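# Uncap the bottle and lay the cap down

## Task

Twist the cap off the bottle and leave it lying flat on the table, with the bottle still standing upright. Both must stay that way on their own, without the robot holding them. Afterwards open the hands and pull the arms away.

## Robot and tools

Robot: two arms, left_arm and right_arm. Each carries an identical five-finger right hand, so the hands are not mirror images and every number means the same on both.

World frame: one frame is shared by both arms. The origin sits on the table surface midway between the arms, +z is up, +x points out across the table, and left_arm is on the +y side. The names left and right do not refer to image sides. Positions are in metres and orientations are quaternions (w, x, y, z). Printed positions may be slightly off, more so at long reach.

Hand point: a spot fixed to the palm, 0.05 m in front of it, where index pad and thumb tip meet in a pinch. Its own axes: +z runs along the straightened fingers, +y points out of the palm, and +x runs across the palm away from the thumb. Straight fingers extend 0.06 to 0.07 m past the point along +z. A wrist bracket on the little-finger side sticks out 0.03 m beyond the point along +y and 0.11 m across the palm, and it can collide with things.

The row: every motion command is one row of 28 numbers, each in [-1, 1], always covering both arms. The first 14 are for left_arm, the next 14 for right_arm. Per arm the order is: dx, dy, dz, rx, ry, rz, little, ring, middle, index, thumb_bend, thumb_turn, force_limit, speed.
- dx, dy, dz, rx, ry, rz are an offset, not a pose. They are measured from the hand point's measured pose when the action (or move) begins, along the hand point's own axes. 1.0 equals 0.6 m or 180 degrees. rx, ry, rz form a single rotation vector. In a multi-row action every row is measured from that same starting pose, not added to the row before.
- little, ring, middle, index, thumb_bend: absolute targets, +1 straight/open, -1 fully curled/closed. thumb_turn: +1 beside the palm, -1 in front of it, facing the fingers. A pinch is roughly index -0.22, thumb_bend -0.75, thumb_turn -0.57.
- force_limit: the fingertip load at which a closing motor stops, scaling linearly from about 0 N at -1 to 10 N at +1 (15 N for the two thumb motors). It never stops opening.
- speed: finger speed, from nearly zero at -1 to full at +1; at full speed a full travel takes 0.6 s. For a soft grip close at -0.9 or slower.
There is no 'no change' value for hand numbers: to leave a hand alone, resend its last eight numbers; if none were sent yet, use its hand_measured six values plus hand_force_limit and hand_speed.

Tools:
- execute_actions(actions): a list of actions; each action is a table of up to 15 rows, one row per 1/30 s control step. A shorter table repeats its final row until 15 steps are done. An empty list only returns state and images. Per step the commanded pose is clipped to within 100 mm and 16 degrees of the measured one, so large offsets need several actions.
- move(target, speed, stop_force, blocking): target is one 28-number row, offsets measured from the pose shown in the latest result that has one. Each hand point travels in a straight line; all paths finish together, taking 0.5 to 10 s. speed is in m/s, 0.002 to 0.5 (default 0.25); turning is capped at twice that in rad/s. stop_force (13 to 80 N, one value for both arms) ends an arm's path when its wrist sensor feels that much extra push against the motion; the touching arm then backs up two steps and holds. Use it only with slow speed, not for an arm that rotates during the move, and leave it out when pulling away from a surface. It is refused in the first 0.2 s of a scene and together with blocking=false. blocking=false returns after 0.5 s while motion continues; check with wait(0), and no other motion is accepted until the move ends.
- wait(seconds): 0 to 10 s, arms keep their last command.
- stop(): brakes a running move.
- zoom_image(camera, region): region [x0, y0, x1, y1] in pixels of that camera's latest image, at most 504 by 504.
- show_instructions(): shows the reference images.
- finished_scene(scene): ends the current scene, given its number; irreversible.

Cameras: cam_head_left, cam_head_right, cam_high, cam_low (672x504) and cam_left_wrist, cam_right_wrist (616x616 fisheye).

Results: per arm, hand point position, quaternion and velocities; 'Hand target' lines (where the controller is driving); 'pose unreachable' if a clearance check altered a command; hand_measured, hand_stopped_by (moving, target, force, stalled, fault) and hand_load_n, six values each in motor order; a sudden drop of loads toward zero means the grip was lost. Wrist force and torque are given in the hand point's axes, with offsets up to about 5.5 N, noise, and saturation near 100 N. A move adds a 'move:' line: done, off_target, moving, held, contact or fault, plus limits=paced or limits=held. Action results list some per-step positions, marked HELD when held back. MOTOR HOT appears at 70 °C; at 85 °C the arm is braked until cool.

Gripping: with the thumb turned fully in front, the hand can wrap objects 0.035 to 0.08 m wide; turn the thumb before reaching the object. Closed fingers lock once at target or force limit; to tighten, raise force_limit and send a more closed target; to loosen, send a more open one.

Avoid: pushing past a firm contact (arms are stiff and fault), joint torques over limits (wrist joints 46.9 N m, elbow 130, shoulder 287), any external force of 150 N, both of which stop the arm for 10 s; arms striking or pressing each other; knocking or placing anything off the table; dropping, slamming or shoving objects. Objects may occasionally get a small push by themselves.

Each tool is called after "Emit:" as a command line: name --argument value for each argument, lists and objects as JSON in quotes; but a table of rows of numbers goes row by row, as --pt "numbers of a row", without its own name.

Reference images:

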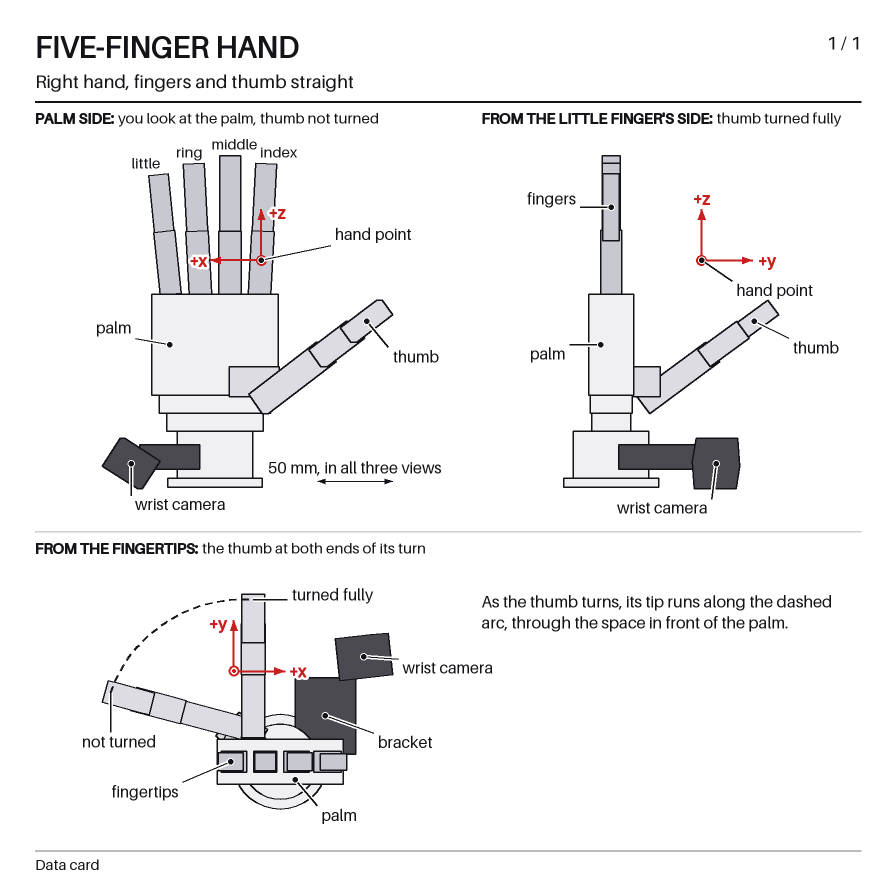

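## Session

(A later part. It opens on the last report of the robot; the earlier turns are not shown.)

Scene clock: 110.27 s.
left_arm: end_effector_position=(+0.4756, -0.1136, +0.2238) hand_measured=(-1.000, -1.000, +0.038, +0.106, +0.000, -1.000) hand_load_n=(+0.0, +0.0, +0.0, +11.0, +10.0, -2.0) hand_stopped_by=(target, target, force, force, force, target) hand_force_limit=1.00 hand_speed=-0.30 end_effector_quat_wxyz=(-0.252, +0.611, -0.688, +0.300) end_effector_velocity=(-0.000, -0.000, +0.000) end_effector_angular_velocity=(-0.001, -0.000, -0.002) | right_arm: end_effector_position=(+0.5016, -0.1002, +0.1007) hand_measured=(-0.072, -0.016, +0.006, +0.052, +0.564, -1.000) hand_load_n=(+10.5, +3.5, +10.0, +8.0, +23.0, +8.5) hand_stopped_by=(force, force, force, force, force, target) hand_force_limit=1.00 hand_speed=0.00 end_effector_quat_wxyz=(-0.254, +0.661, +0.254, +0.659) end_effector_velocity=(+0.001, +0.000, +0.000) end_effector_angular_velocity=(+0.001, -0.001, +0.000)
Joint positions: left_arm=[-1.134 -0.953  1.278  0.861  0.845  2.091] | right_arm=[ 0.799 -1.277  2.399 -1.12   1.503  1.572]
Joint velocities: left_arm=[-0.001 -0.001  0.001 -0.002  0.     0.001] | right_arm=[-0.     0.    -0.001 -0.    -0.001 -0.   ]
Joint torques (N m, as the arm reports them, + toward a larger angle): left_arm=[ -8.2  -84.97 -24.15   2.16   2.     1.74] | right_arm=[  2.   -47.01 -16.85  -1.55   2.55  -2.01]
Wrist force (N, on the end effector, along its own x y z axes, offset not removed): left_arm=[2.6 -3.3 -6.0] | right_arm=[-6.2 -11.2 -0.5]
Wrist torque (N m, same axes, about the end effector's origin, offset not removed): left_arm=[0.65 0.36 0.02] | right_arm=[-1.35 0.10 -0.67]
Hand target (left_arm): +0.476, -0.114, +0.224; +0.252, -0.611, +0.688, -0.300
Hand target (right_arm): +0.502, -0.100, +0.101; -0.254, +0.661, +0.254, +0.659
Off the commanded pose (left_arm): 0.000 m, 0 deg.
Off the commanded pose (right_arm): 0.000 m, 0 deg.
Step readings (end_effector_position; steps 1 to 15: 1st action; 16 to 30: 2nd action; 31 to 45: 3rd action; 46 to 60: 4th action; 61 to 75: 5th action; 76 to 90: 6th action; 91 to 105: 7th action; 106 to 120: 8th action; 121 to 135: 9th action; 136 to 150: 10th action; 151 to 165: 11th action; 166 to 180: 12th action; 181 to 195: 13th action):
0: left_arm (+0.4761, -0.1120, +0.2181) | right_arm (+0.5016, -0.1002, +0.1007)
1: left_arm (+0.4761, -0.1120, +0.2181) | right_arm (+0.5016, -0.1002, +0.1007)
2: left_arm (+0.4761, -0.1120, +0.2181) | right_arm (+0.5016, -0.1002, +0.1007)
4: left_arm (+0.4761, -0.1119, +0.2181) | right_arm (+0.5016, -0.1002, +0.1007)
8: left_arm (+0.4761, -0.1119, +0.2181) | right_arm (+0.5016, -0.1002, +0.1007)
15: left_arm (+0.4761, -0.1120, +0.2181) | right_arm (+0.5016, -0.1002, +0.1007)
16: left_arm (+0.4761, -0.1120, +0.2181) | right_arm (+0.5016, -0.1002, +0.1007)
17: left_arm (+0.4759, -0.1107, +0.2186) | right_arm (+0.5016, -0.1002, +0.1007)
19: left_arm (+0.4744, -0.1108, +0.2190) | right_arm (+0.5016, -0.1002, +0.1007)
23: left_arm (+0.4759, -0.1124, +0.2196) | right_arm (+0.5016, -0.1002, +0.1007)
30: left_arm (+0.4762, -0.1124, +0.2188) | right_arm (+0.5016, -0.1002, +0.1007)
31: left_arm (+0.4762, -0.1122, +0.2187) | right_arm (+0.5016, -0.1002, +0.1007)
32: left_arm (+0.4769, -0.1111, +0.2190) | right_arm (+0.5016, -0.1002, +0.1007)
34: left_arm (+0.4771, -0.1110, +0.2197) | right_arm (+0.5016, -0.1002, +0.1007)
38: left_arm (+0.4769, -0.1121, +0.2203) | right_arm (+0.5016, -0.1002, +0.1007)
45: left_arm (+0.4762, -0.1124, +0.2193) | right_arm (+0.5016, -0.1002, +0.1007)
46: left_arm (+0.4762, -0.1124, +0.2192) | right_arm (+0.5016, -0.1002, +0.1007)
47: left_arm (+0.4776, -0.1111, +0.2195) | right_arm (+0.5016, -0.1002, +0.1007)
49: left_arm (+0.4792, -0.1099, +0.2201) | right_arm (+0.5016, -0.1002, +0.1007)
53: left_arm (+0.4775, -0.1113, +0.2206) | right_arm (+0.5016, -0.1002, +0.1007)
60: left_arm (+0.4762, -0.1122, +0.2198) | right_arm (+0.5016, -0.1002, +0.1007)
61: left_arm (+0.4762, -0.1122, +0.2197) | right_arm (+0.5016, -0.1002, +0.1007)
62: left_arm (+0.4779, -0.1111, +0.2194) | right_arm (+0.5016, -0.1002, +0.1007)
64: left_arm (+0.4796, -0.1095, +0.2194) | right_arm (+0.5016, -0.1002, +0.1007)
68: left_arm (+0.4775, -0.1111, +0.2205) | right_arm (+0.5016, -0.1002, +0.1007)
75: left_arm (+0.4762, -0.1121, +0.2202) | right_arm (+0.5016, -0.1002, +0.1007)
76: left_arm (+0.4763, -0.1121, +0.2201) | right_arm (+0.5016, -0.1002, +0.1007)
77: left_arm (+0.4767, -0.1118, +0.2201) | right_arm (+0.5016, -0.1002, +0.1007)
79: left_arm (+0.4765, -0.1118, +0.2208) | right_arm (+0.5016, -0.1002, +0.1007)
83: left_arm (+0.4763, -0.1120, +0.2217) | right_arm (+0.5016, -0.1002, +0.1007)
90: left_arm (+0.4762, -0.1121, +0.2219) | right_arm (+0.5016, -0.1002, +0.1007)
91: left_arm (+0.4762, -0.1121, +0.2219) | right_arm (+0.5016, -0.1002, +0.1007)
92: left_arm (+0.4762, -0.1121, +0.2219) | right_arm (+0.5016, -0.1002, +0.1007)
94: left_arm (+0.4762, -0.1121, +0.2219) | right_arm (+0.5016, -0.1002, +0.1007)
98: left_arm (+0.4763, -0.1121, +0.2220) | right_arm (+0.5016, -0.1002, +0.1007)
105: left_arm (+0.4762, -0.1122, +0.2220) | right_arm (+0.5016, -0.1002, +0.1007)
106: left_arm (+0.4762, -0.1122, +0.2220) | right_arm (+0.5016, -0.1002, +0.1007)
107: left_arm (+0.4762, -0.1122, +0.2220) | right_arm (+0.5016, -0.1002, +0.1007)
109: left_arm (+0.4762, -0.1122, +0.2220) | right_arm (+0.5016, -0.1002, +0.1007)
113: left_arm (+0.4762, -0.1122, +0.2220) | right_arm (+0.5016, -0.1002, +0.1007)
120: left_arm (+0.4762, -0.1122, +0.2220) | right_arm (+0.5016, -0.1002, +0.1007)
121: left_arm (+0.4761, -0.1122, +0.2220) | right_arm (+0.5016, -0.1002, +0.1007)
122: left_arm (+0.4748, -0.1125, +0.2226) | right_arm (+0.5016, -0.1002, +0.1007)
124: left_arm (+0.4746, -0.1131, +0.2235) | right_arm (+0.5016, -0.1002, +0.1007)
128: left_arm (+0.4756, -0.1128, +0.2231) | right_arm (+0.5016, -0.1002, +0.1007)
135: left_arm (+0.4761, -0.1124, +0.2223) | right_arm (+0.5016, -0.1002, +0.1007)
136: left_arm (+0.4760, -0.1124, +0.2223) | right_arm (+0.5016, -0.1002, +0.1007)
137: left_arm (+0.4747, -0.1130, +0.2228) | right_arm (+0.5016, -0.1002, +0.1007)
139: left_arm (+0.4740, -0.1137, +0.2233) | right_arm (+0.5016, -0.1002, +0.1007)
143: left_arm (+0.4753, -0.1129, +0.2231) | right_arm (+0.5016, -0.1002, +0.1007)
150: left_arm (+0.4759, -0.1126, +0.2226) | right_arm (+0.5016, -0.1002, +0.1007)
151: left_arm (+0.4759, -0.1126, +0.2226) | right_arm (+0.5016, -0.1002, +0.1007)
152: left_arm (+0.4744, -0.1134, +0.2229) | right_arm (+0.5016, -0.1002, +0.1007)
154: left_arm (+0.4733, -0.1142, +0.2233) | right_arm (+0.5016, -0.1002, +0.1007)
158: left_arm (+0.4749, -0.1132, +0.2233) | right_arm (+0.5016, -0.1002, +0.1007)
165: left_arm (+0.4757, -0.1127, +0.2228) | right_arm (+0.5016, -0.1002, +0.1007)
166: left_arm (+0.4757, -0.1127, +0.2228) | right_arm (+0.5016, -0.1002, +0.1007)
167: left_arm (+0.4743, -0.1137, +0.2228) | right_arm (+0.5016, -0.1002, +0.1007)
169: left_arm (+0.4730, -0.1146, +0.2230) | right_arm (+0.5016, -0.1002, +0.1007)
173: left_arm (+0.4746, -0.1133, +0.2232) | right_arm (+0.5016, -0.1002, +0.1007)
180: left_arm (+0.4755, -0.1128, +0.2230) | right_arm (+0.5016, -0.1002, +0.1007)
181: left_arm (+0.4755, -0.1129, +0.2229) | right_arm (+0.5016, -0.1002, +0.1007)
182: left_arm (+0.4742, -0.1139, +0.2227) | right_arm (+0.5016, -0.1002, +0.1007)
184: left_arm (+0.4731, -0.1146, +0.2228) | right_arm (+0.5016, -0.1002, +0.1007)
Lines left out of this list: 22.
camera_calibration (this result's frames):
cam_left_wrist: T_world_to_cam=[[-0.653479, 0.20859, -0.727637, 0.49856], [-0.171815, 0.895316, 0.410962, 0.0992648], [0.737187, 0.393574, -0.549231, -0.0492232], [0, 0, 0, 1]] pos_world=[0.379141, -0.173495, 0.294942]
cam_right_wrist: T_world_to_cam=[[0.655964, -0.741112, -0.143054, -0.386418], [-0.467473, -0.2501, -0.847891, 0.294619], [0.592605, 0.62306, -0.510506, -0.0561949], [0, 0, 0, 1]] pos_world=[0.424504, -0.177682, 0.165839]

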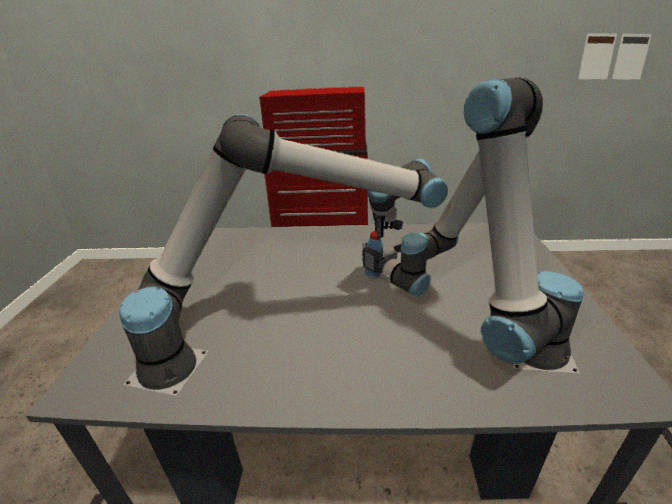

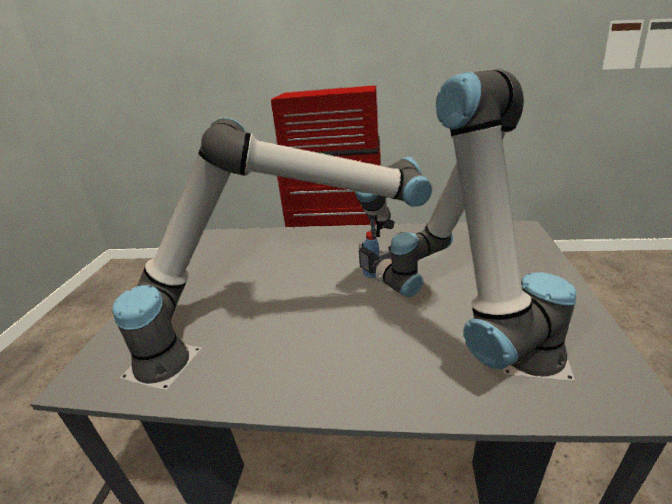

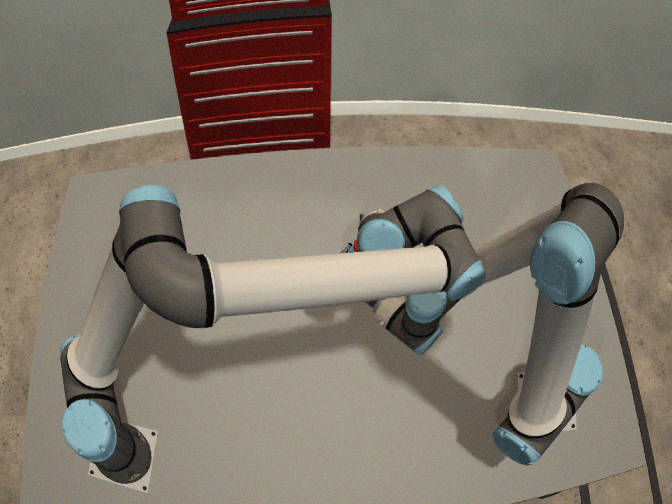

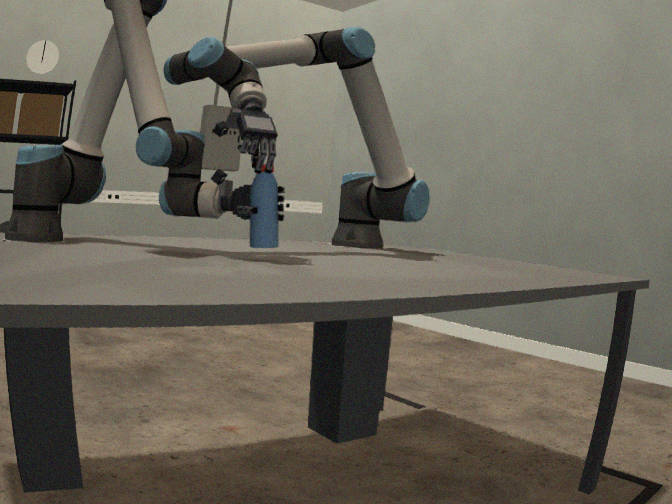

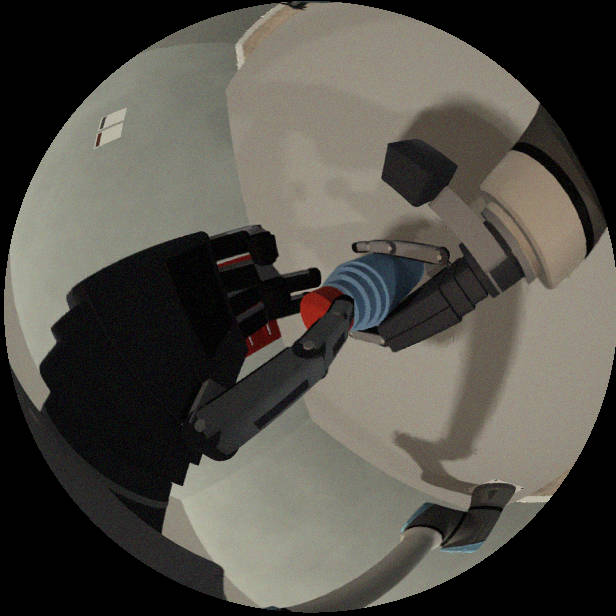

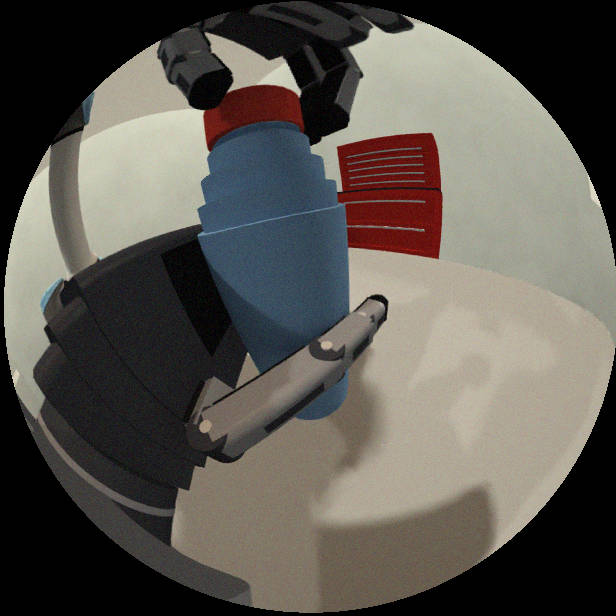

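Emit:
move --target '[0,0.003,0.003,0,0.38,0.38,-1,-1,0.4,0.4,0.5,-1,1,1, 0,0,0,0,0,0,-0.9,-1,-1,-0.9,-0.9,-1,1,0]' --speed 0.35

Emit:
move --target '[0,0,0,0,0,0,-1,-1,-1,-1,-1,-1,1,-0.3, 0,0,0,0,0,0,-0.9,-1,-1,-0.9,-0.9,-1,1,0]'

Emit:
move --target '[0,-0.001,-0.001,0,-0.37,-0.37,-1,-1,-1,-1,-1,-1,1,-0.3, 0,0,0,0,0,0,-0.9,-1,-1,-0.9,-0.9,-1,1,0]' --speed 0.2

Emit:
move --target '[0,0,0,0,0.37,0.37,-1,-1,0.4,0.4,0.5,-1,1,1, 0,0,0,0,0,0,-0.9,-1,-1,-0.9,-0.9,-1,1,0]' --speed 0.35

Emit:
move --target '[0,0,0,0,0,0,-1,-1,-1,-1,-1,-1,1,-0.3, 0,0,0,0,0,0,-0.9,-1,-1,-0.9,-0.9,-1,1,0]'

Emit:
move --target '[0,-0.001,-0.001,0,-0.37,-0.37,-1,-1,-1,-1,-1,-1,1,-0.3, 0,0,0,0,0,0,-0.9,-1,-1,-0.9,-0.9,-1,1,0]' --speed 0.2

Scene clock: 113.87 s.
left_arm: end_effector_position=(+0.4756, -0.1136, +0.2211) hand_measured=(-1.000, -1.000, +0.400, +0.400, +0.500, -1.000) hand_load_n=(+0.0, +0.0, +0.0, +0.0, +0.0, +0.0) hand_stopped_by=(target, target, target, target, target, target) hand_force_limit=1.00 hand_speed=1.00 end_effector_quat_wxyz=(-0.038, +0.115, +0.913, -0.389) end_effector_velocity=(+0.000, +0.000, -0.002) end_effector_angular_velocity=(+0.006, +0.001, -0.015) | right_arm: end_effector_position=(+0.5016, -0.1002, +0.1007) hand_measured=(-0.074, -0.044, -0.012, +0.024, +0.564, -1.000) hand_load_n=(+5.0, +10.5, +11.5, +12.5, +30.0, +8.5) hand_stopped_by=(force, force, force, force, force, target) hand_force_limit=1.00 hand_speed=0.00 end_effector_quat_wxyz=(-0.254, +0.661, +0.254, +0.659) end_effector_velocity=(+0.000, +0.000, +0.000) end_effector_angular_velocity=(-0.000, -0.000, +0.000)
Joint positions: left_arm=[-0.866 -1.062  1.408  0.573  2.08   3.739] | right_arm=[ 0.799 -1.277  2.399 -1.12   1.503  1.572]
Joint velocities: left_arm=[ 0.003  0.007 -0.007  0.014  0.009  0.017] | right_arm=[-0.     0.    -0.001  0.001 -0.    -0.   ]
Joint torques (N m, as the arm reports them, + toward a larger angle): left_arm=[ 11.24 -67.01 -48.35   3.84   3.57   1.41] | right_arm=[  3.66 -47.15 -17.07  -1.89   2.43  -2.  ]
Wrist force (N, on the end effector, along its own x y z axes, offset not removed): left_arm=[-0.1 -0.7 -3.6] | right_arm=[-0.1 -4.4 3.1]
Wrist torque (N m, same axes, about the end effector's origin, offset not removed): left_arm=[0.01 0.16 0.00] | right_arm=[-0.91 -0.02 0.14]
Hand target (left_arm): +0.476, -0.114, +0.221; -0.038, +0.116, +0.913, -0.389
Hand target (right_arm): +0.502, -0.100, +0.101; -0.254, +0.661, +0.254, +0.659
Off the commanded pose (left_arm): 0.000 m, 0 deg.
Off the commanded pose (right_arm): 0.000 m, 0 deg.
move: done
camera_calibration (this result's frames):
cam_left_wrist: T_world_to_cam=[[0.311391, 0.619083, -0.720952, 0.0828638], [0.891869, 0.0714965, 0.446608, -0.506997], [0.328033, -0.782064, -0.529877, 0.0061118], [0, 0, 0, 1]] pos_world=[0.424367, -0.0102713, 0.289408]
cam_right_wrist: T_world_to_cam=[[0.655964, -0.741112, -0.143053, -0.386418], [-0.467473, -0.250099, -0.847891, 0.294619], [0.592605, 0.62306, -0.510506, -0.056195], [0, 0, 0, 1]] pos_world=[0.424504, -0.177682, 0.165839]

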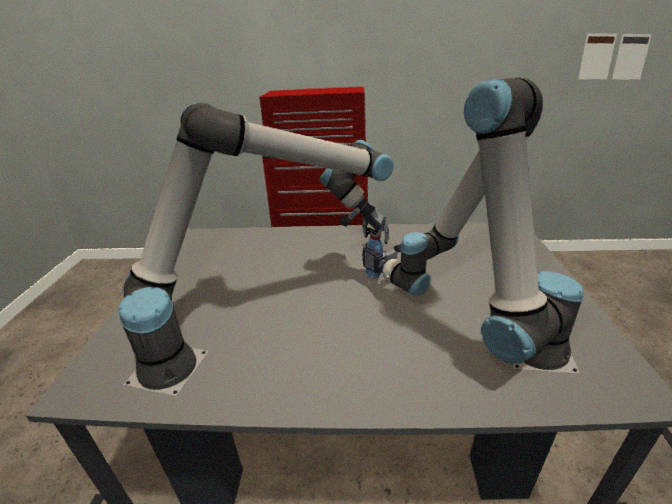

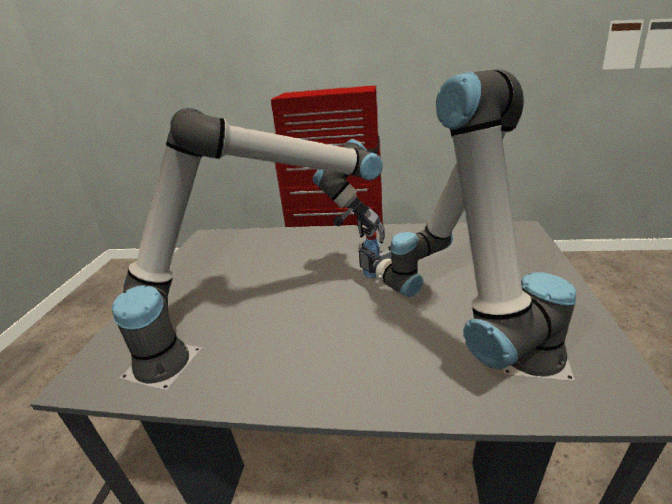

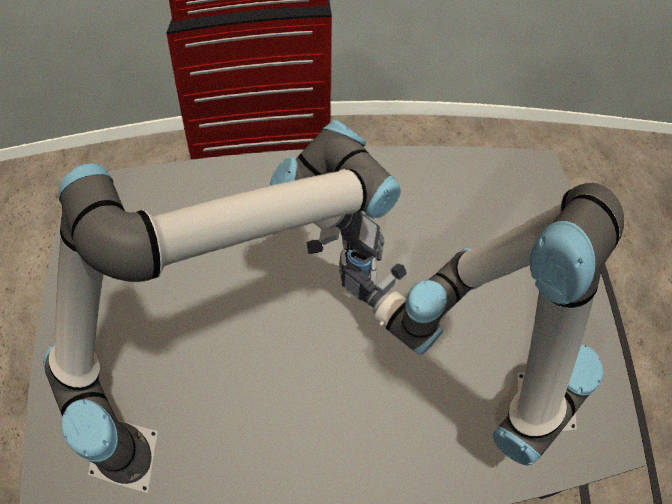

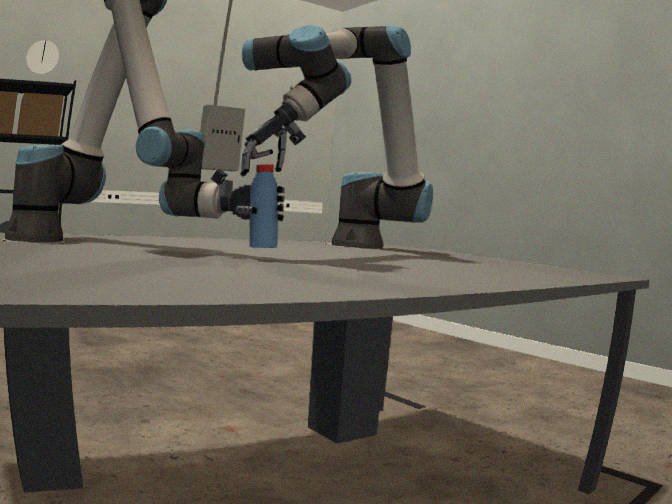

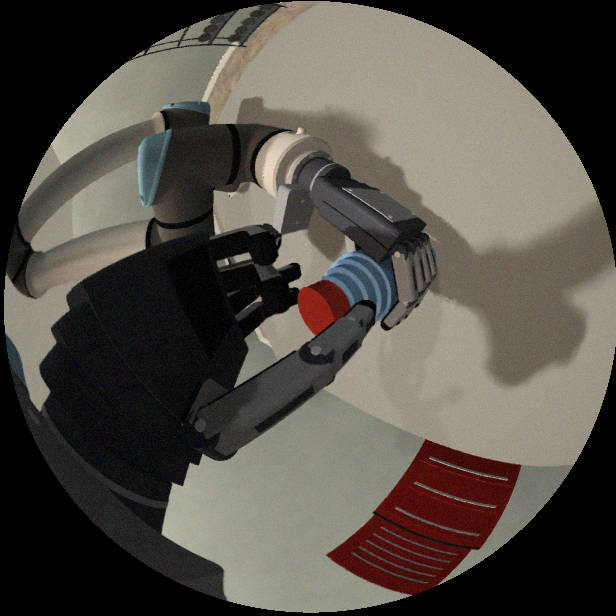

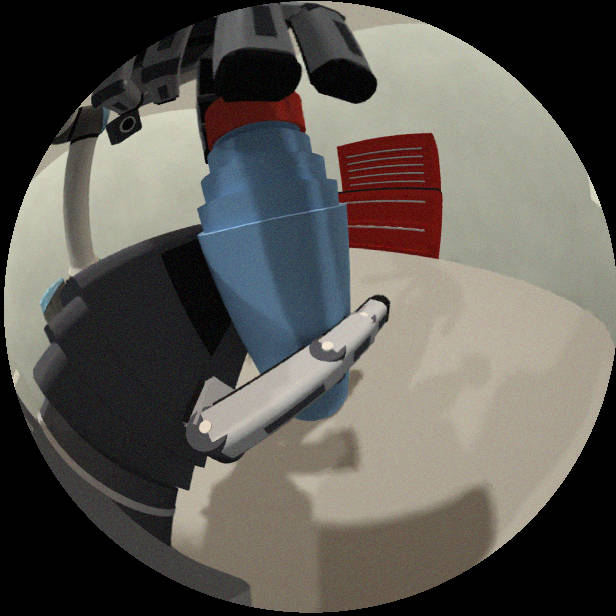

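Scene clock: 114.77 s.
left_arm: end_effector_position=(+0.4756, -0.1136, +0.2211) hand_measured=(-1.000, -1.000, +0.024, +0.070, +0.098, -1.000) hand_load_n=(+0.0, +0.0, +15.0, +13.0, +14.5, +0.0) hand_stopped_by=(target, target, force, force, force, target) hand_force_limit=1.00 hand_speed=-0.30 end_effector_quat_wxyz=(-0.038, +0.115, +0.913, -0.389) end_effector_velocity=(-0.001, -0.000, +0.000) end_effector_angular_velocity=(-0.000, -0.000, -0.001) | right_arm: end_effector_position=(+0.5016, -0.1002, +0.1007) hand_measured=(-0.072, -0.044, -0.012, +0.024, +0.564, -1.000) hand_load_n=(+11.5, +15.0, +12.5, +11.5, +29.0, +2.5) hand_stopped_by=(force, force, force, force, force, target) hand_force_limit=1.00 hand_speed=0.00 end_effector_quat_wxyz=(-0.254, +0.661, +0.254, +0.659) end_effector_velocity=(+0.000, +0.000, -0.000) end_effector_angular_velocity=(+0.000, +0.000, -0.000)
Joint positions: left_arm=[-0.866 -1.062  1.408  0.573  2.08   3.739] | right_arm=[ 0.799 -1.277  2.399 -1.12   1.503  1.572]
Joint velocities: left_arm=[-0.001 -0.001  0.001 -0.     0.     0.   ] | right_arm=[ 0.  0. -0.  0.  0.  0.]
Joint torques (N m, as the arm reports them, + toward a larger angle): left_arm=[  1.36 -82.64 -25.33   6.24  -5.57  -2.08] | right_arm=[  4.99 -49.63 -15.83  -1.48   3.03  -2.02]
Wrist force (N, on the end effector, along its own x y z axes, offset not removed): left_arm=[3.2 -9.4 9.7] | right_arm=[0.8 -8.7 12.9]
Wrist torque (N m, same axes, about the end effector's origin, offset not removed): left_arm=[0.54 0.17 -0.24] | right_arm=[-0.85 -1.39 -0.46]
Hand target (left_arm): +0.476, -0.114, +0.221; -0.038, +0.115, +0.913, -0.389
Hand target (right_arm): +0.502, -0.100, +0.101; -0.254, +0.661, +0.254, +0.659
Off the commanded pose (left_arm): 0.000 m, 0 deg.
Off the commanded pose (right_arm): 0.000 m, 0 deg.
move: done
camera_calibration (this result's frames):
cam_left_wrist: T_world_to_cam=[[0.311414, 0.619031, -0.720987, 0.0828604], [0.891851, 0.0715378, 0.446636, -0.507007], [0.32806, -0.782101, -0.529806, 0.00605874], [0, 0, 0, 1]] pos_world=[0.424383, -0.0102845, 0.289399]
cam_right_wrist: T_world_to_cam=[[0.655964, -0.741112, -0.143053, -0.386418], [-0.467473, -0.250099, -0.847891, 0.294619], [0.592605, 0.62306, -0.510506, -0.056195], [0, 0, 0, 1]] pos_world=[0.424504, -0.177682, 0.165839]

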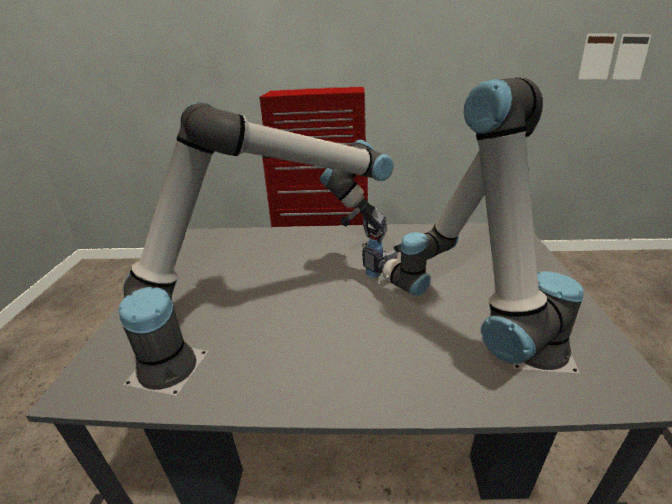

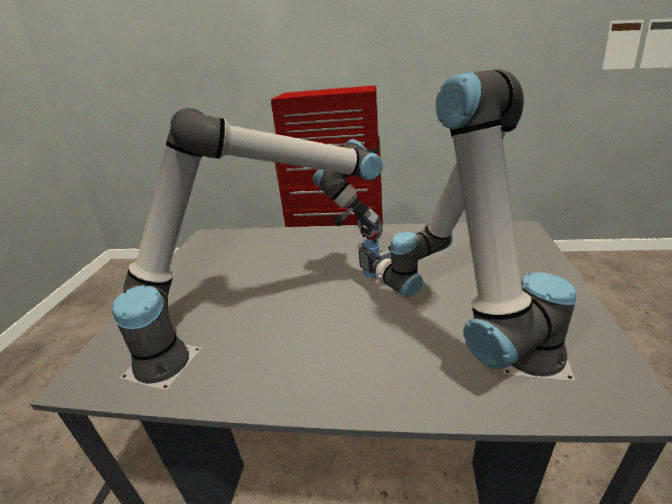

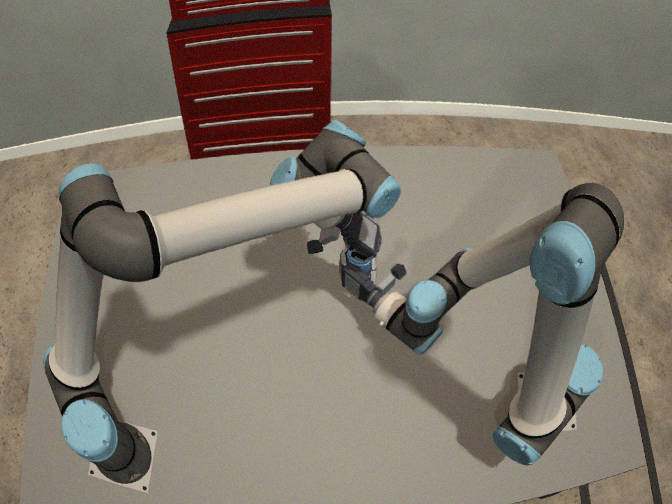

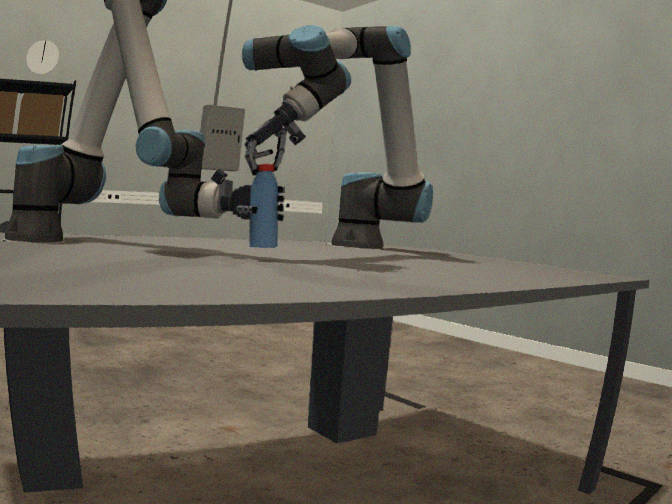

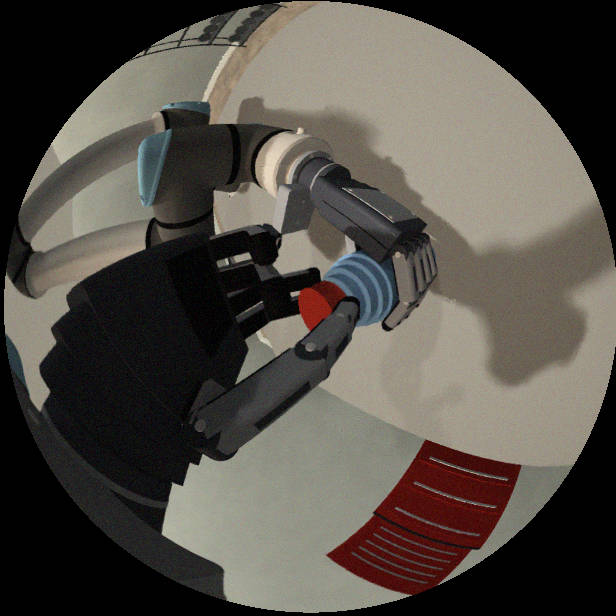

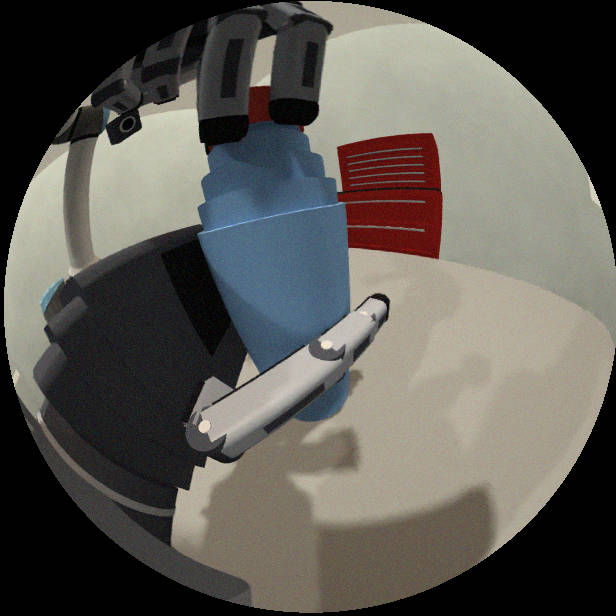

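Scene clock: 119.40 s.
left_arm: end_effector_position=(+0.4757, -0.1137, +0.2221) hand_measured=(-1.000, -1.000, +0.022, +0.070, +0.098, -1.000) hand_load_n=(+0.0, +0.0, +0.0, +10.0, +7.5, +1.0) hand_stopped_by=(target, target, force, force, force, target) hand_force_limit=1.00 hand_speed=-0.30 end_effector_quat_wxyz=(-0.245, +0.595, -0.701, +0.306) end_effector_velocity=(+0.000, +0.000, -0.001) end_effector_angular_velocity=(+0.003, +0.003, +0.017) | right_arm: end_effector_position=(+0.5016, -0.1002, +0.1007) hand_measured=(-0.074, -0.044, -0.012, +0.024, +0.564, -1.000) hand_load_n=(+1.0, +8.5, +11.5, +14.5, +28.0, +8.5) hand_stopped_by=(force, force, force, force, force, target) hand_force_limit=1.00 hand_speed=0.00 end_effector_quat_wxyz=(-0.254, +0.661, +0.254, +0.659) end_effector_velocity=(-0.000, -0.001, -0.001) end_effector_angular_velocity=(-0.002, +0.002, -0.001)
Joint positions: left_arm=[-1.132 -0.968  1.297  0.818  0.862  2.148] | right_arm=[ 0.799 -1.277  2.399 -1.12   1.503  1.572]
Joint velocities: left_arm=[-0.     0.007 -0.008  0.018 -0.005 -0.021] | right_arm=[-0.     0.001  0.001  0.     0.     0.   ]
Joint torques (N m, as the arm reports them, + toward a larger angle): left_arm=[-15.2  -67.34 -43.28   4.32  -2.09  -2.44] | right_arm=[  5.65 -46.92 -18.28  -1.8    0.25  -2.27]
Wrist force (N, on the end effector, along its own x y z axes, offset not removed): left_arm=[-2.5 -7.0 -6.8] | right_arm=[-3.2 -4.5 -7.3]
Wrist torque (N m, same axes, about the end effector's origin, offset not removed): left_arm=[0.18 0.22 0.06] | right_arm=[-0.43 0.37 -0.01]
Hand target (left_arm): +0.476, -0.114, +0.222; +0.246, -0.596, +0.701, -0.306
Hand target (right_arm): +0.502, -0.100, +0.101; -0.254, +0.661, +0.254, +0.659
Off the commanded pose (left_arm): 0.000 m, 0 deg.
Off the commanded pose (right_arm): 0.000 m, 0 deg.
move: done
camera_calibration (this result's frames):
cam_left_wrist: T_world_to_cam=[[-0.64249, 0.237419, -0.728587, 0.495665], [-0.132358, 0.90212, 0.410683, 0.0820599], [0.754777, 0.360294, -0.548179, -0.0625287], [0, 0, 0, 1]] pos_world=[0.376516, -0.169179, 0.293157]
cam_right_wrist: T_world_to_cam=[[0.655952, -0.741123, -0.143054, -0.386417], [-0.467477, -0.250092, -0.847891, 0.294622], [0.592615, 0.62305, -0.510506, -0.0561998], [0, 0, 0, 1]] pos_world=[0.424505, -0.177685, 0.165839]

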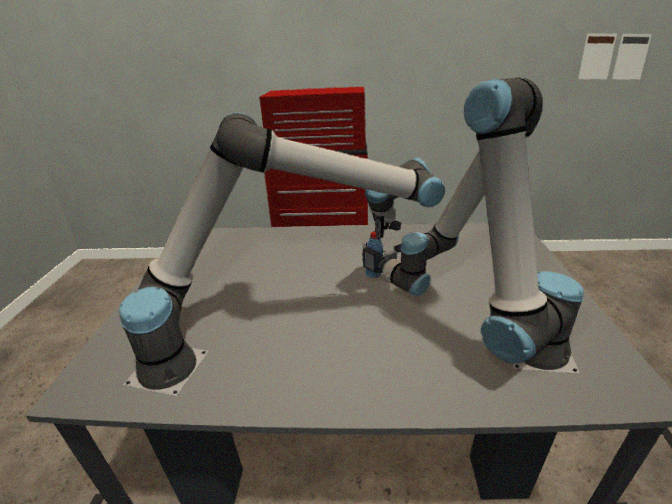

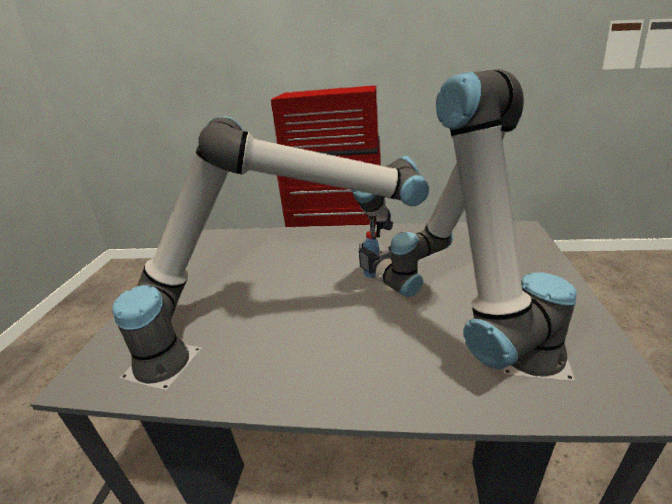

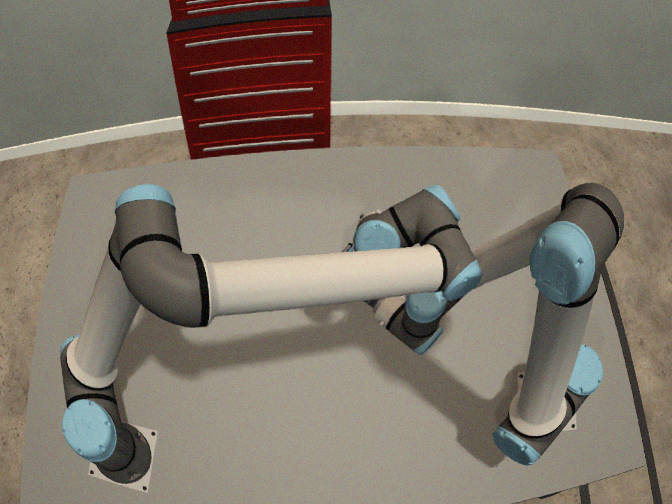

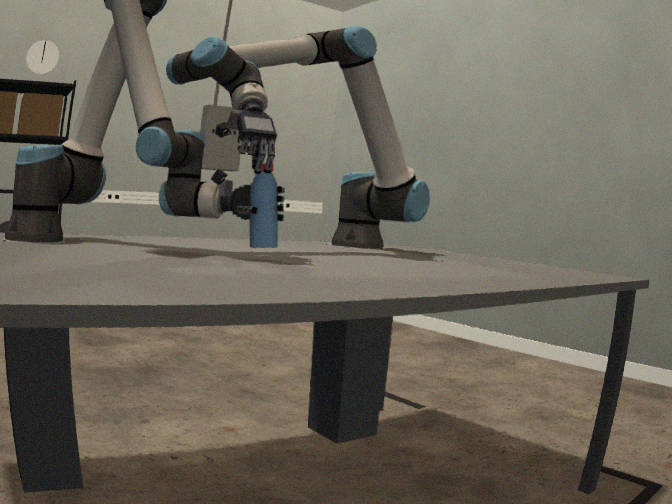

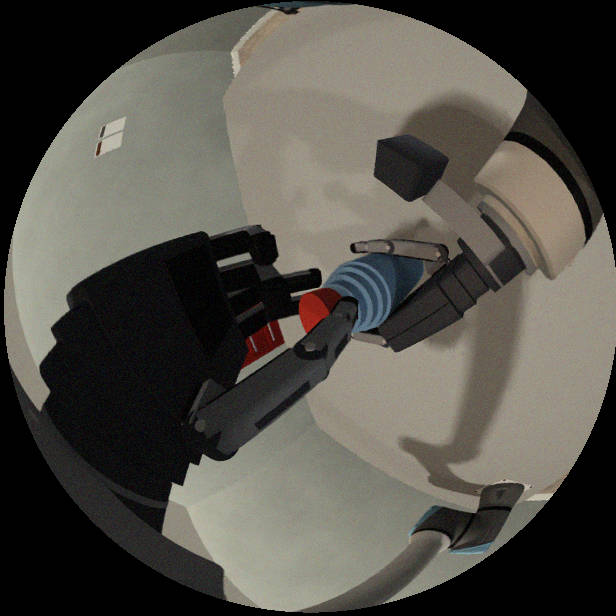

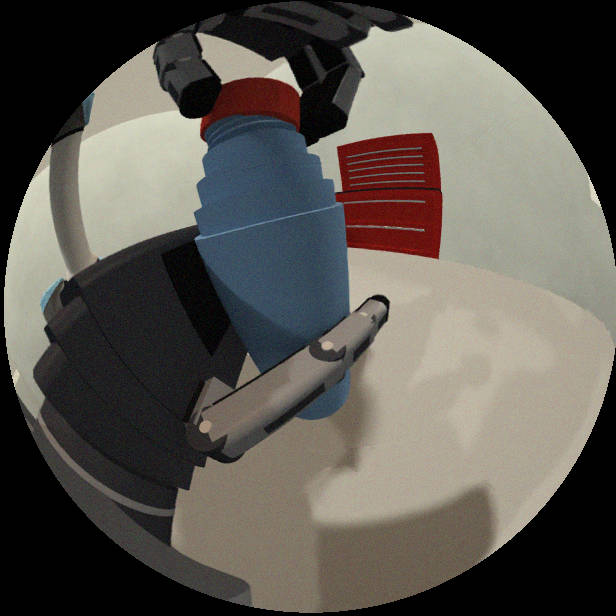

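Scene clock: 122.40 s.
left_arm: end_effector_position=(+0.4756, -0.1136, +0.2220) hand_measured=(-1.000, -1.000, +0.400, +0.400, +0.500, -1.000) hand_load_n=(+0.0, +0.0, +0.0, +0.0, +0.0, +0.0) hand_stopped_by=(target, target, target, target, target, target) hand_force_limit=1.00 hand_speed=1.00 end_effector_quat_wxyz=(-0.038, +0.115, +0.913, -0.389) end_effector_velocity=(-0.000, -0.000, -0.001) end_effector_angular_velocity=(+0.005, +0.001, -0.015) | right_arm: end_effector_position=(+0.5016, -0.1002, +0.1007) hand_measured=(-0.074, -0.044, -0.012, +0.024, +0.564, -1.000) hand_load_n=(+3.5, +9.5, +11.5, +13.0, +28.5, +6.0) hand_stopped_by=(force, force, force, force, force, target) hand_force_limit=1.00 hand_speed=0.00 end_effector_quat_wxyz=(-0.254, +0.661, +0.254, +0.659) end_effector_velocity=(+0.001, +0.001, +0.002) end_effector_angular_velocity=(+0.001, -0.002, -0.000)
Joint positions: left_arm=[-0.865 -1.063  1.408  0.574  2.08   3.74 ] | right_arm=[ 0.799 -1.277  2.399 -1.12   1.503  1.572]
Joint velocities: left_arm=[ 0.002  0.007 -0.007  0.014  0.009  0.017] | right_arm=[-0.    -0.001 -0.001  0.     0.    -0.   ]
Joint torques (N m, as the arm reports them, + toward a larger angle): left_arm=[ 12.31 -68.13 -47.19   3.97   2.69   1.75] | right_arm=[  3.96 -46.16 -16.96  -2.01   0.36  -1.86]
Wrist force (N, on the end effector, along its own x y z axes, offset not removed): left_arm=[-2.0 -0.1 -4.4] | right_arm=[-3.4 -0.7 -1.6]
Wrist torque (N m, same axes, about the end effector's origin, offset not removed): left_arm=[-0.02 0.45 -0.04] | right_arm=[-0.30 0.88 -0.13]
Hand target (left_arm): +0.476, -0.114, +0.222; -0.038, +0.116, +0.913, -0.389
Hand target (right_arm): +0.502, -0.100, +0.101; -0.254, +0.661, +0.254, +0.659
Off the commanded pose (left_arm): 0.000 m, 0 deg.
Off the commanded pose (right_arm): 0.000 m, 0 deg.
move: done
camera_calibration (this result's frames):
cam_left_wrist: T_world_to_cam=[[0.311822, 0.618449, -0.72131, 0.0833123], [0.891675, 0.0717146, 0.446959, -0.507373], [0.32815, -0.782546, -0.529093, 0.00629962], [0, 0, 0, 1]] pos_world=[0.424366, -0.0102086, 0.290202]
cam_right_wrist: T_world_to_cam=[[0.655952, -0.741123, -0.143054, -0.386417], [-0.467477, -0.250092, -0.847891, 0.294622], [0.592615, 0.62305, -0.510506, -0.0561999], [0, 0, 0, 1]] pos_world=[0.424505, -0.177685, 0.165839]

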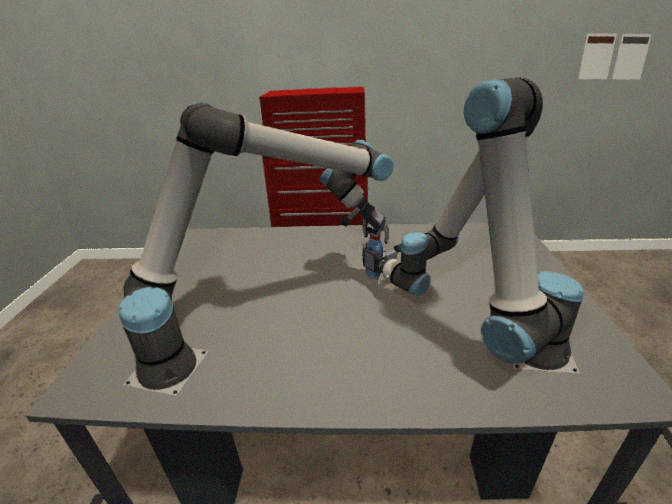

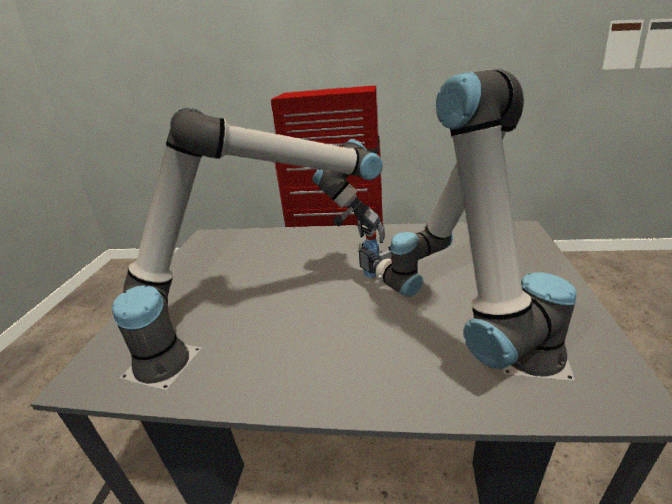

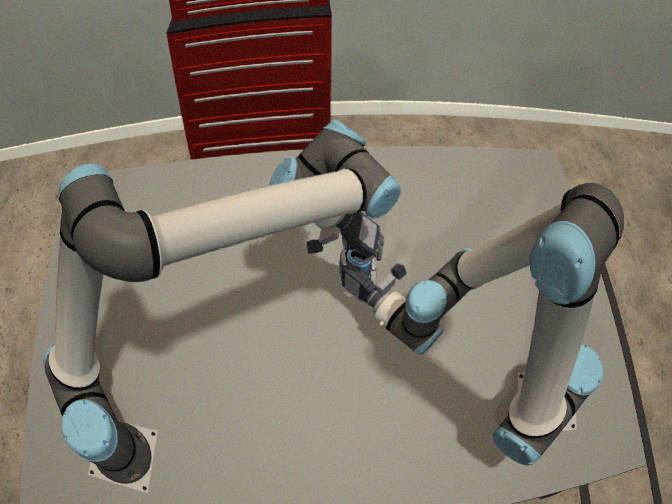

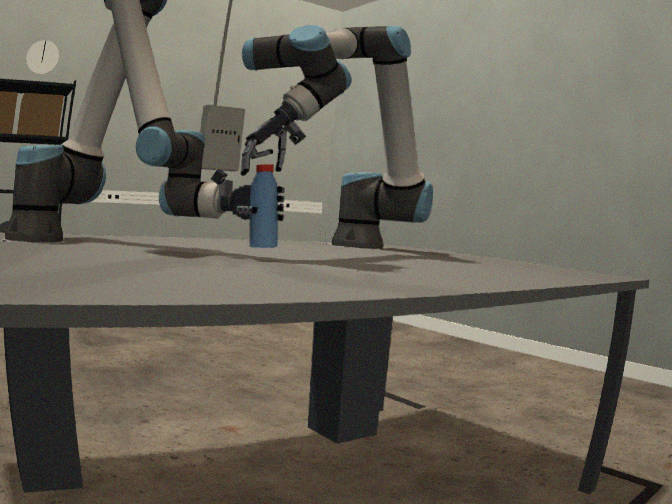

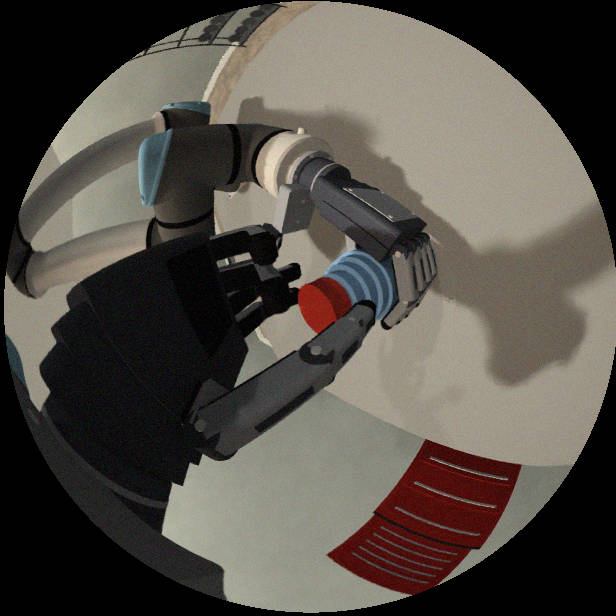

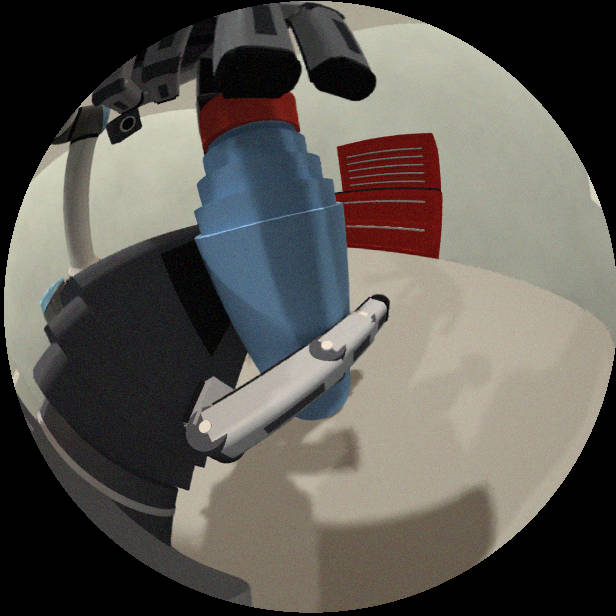

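Scene clock: 123.27 s.
left_arm: end_effector_position=(+0.4756, -0.1136, +0.2220) hand_measured=(-1.000, -1.000, +0.038, +0.062, +0.110, -1.000) hand_load_n=(+0.0, +0.0, +14.5, +14.0, +14.0, +0.5) hand_stopped_by=(target, target, force, force, force, target) hand_force_limit=1.00 hand_speed=-0.30 end_effector_quat_wxyz=(-0.038, +0.115, +0.913, -0.389) end_effector_velocity=(+0.000, +0.000, -0.001) end_effector_angular_velocity=(+0.001, +0.000, +0.000) | right_arm: end_effector_position=(+0.5016, -0.1002, +0.1007) hand_measured=(-0.074, -0.044, -0.012, +0.024, +0.564, -1.000) hand_load_n=(+8.5, +13.5, +12.0, +11.5, +28.5, +1.0) hand_stopped_by=(force, force, force, force, force, target) hand_force_limit=1.00 hand_speed=0.00 end_effector_quat_wxyz=(-0.254, +0.661, +0.254, +0.659) end_effector_velocity=(-0.001, -0.001, -0.001) end_effector_angular_velocity=(-0.000, +0.000, +0.000)
Joint positions: left_arm=[-0.865 -1.063  1.408  0.574  2.08   3.74 ] | right_arm=[ 0.799 -1.277  2.399 -1.12   1.503  1.572]
Joint velocities: left_arm=[ 0.     0.001 -0.     0.001 -0.     0.   ] | right_arm=[-0.     0.     0.002 -0.002 -0.     0.   ]
Joint torques (N m, as the arm reports them, + toward a larger angle): left_arm=[  0.19 -81.08 -22.52   6.6   -4.99  -1.92] | right_arm=[  4.98 -47.24 -17.38  -1.71   0.38  -1.88]
Wrist force (N, on the end effector, along its own x y z axes, offset not removed): left_arm=[4.9 -9.4 6.4] | right_arm=[-1.2 -8.3 10.9]
Wrist torque (N m, same axes, about the end effector's origin, offset not removed): left_arm=[0.63 -0.34 0.05] | right_arm=[-0.76 -1.16 -0.51]
Hand target (left_arm): +0.476, -0.114, +0.222; -0.038, +0.115, +0.913, -0.389
Hand target (right_arm): +0.502, -0.100, +0.101; -0.254, +0.661, +0.254, +0.659
Off the commanded pose (left_arm): 0.000 m, 0 deg.
Off the commanded pose (right_arm): 0.000 m, 0 deg.
move: done
camera_calibration (this result's frames):
cam_left_wrist: T_world_to_cam=[[0.311843, 0.618393, -0.721349, 0.0833217], [0.891658, 0.0717596, 0.446986, -0.507393], [0.328177, -0.782586, -0.529018, 0.00625539], [0, 0, 0, 1]] pos_world=[0.424385, -0.0102199, 0.29021]
cam_right_wrist: T_world_to_cam=[[0.655952, -0.741123, -0.143054, -0.386417], [-0.467477, -0.250092, -0.847891, 0.294622], [0.592615, 0.62305, -0.510506, -0.0561998], [0, 0, 0, 1]] pos_world=[0.424505, -0.177685, 0.165839]

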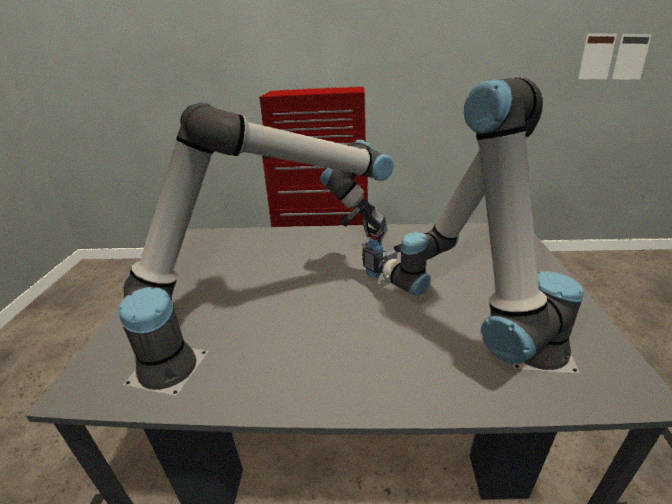

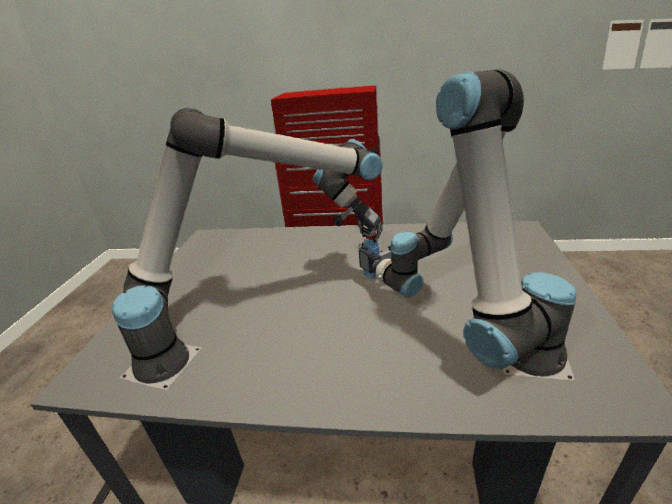

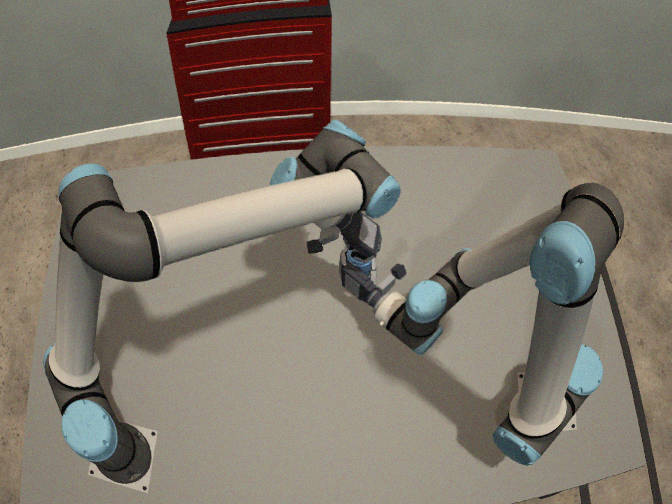

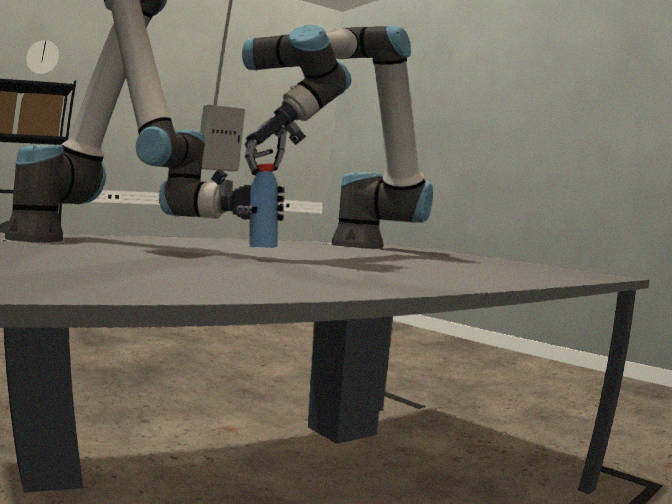

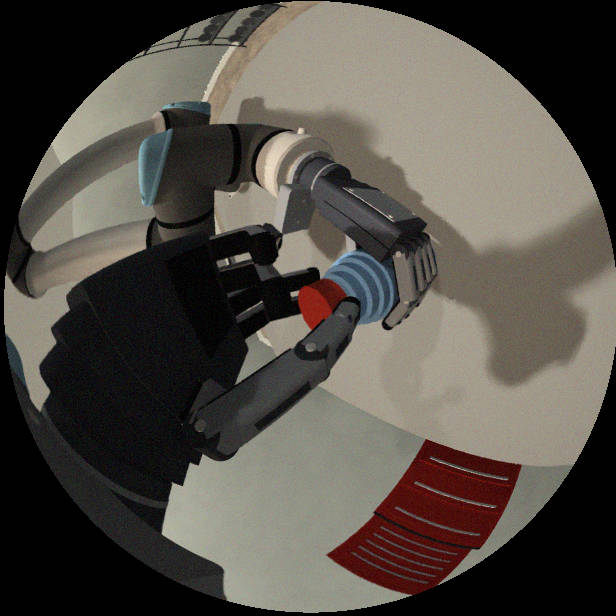

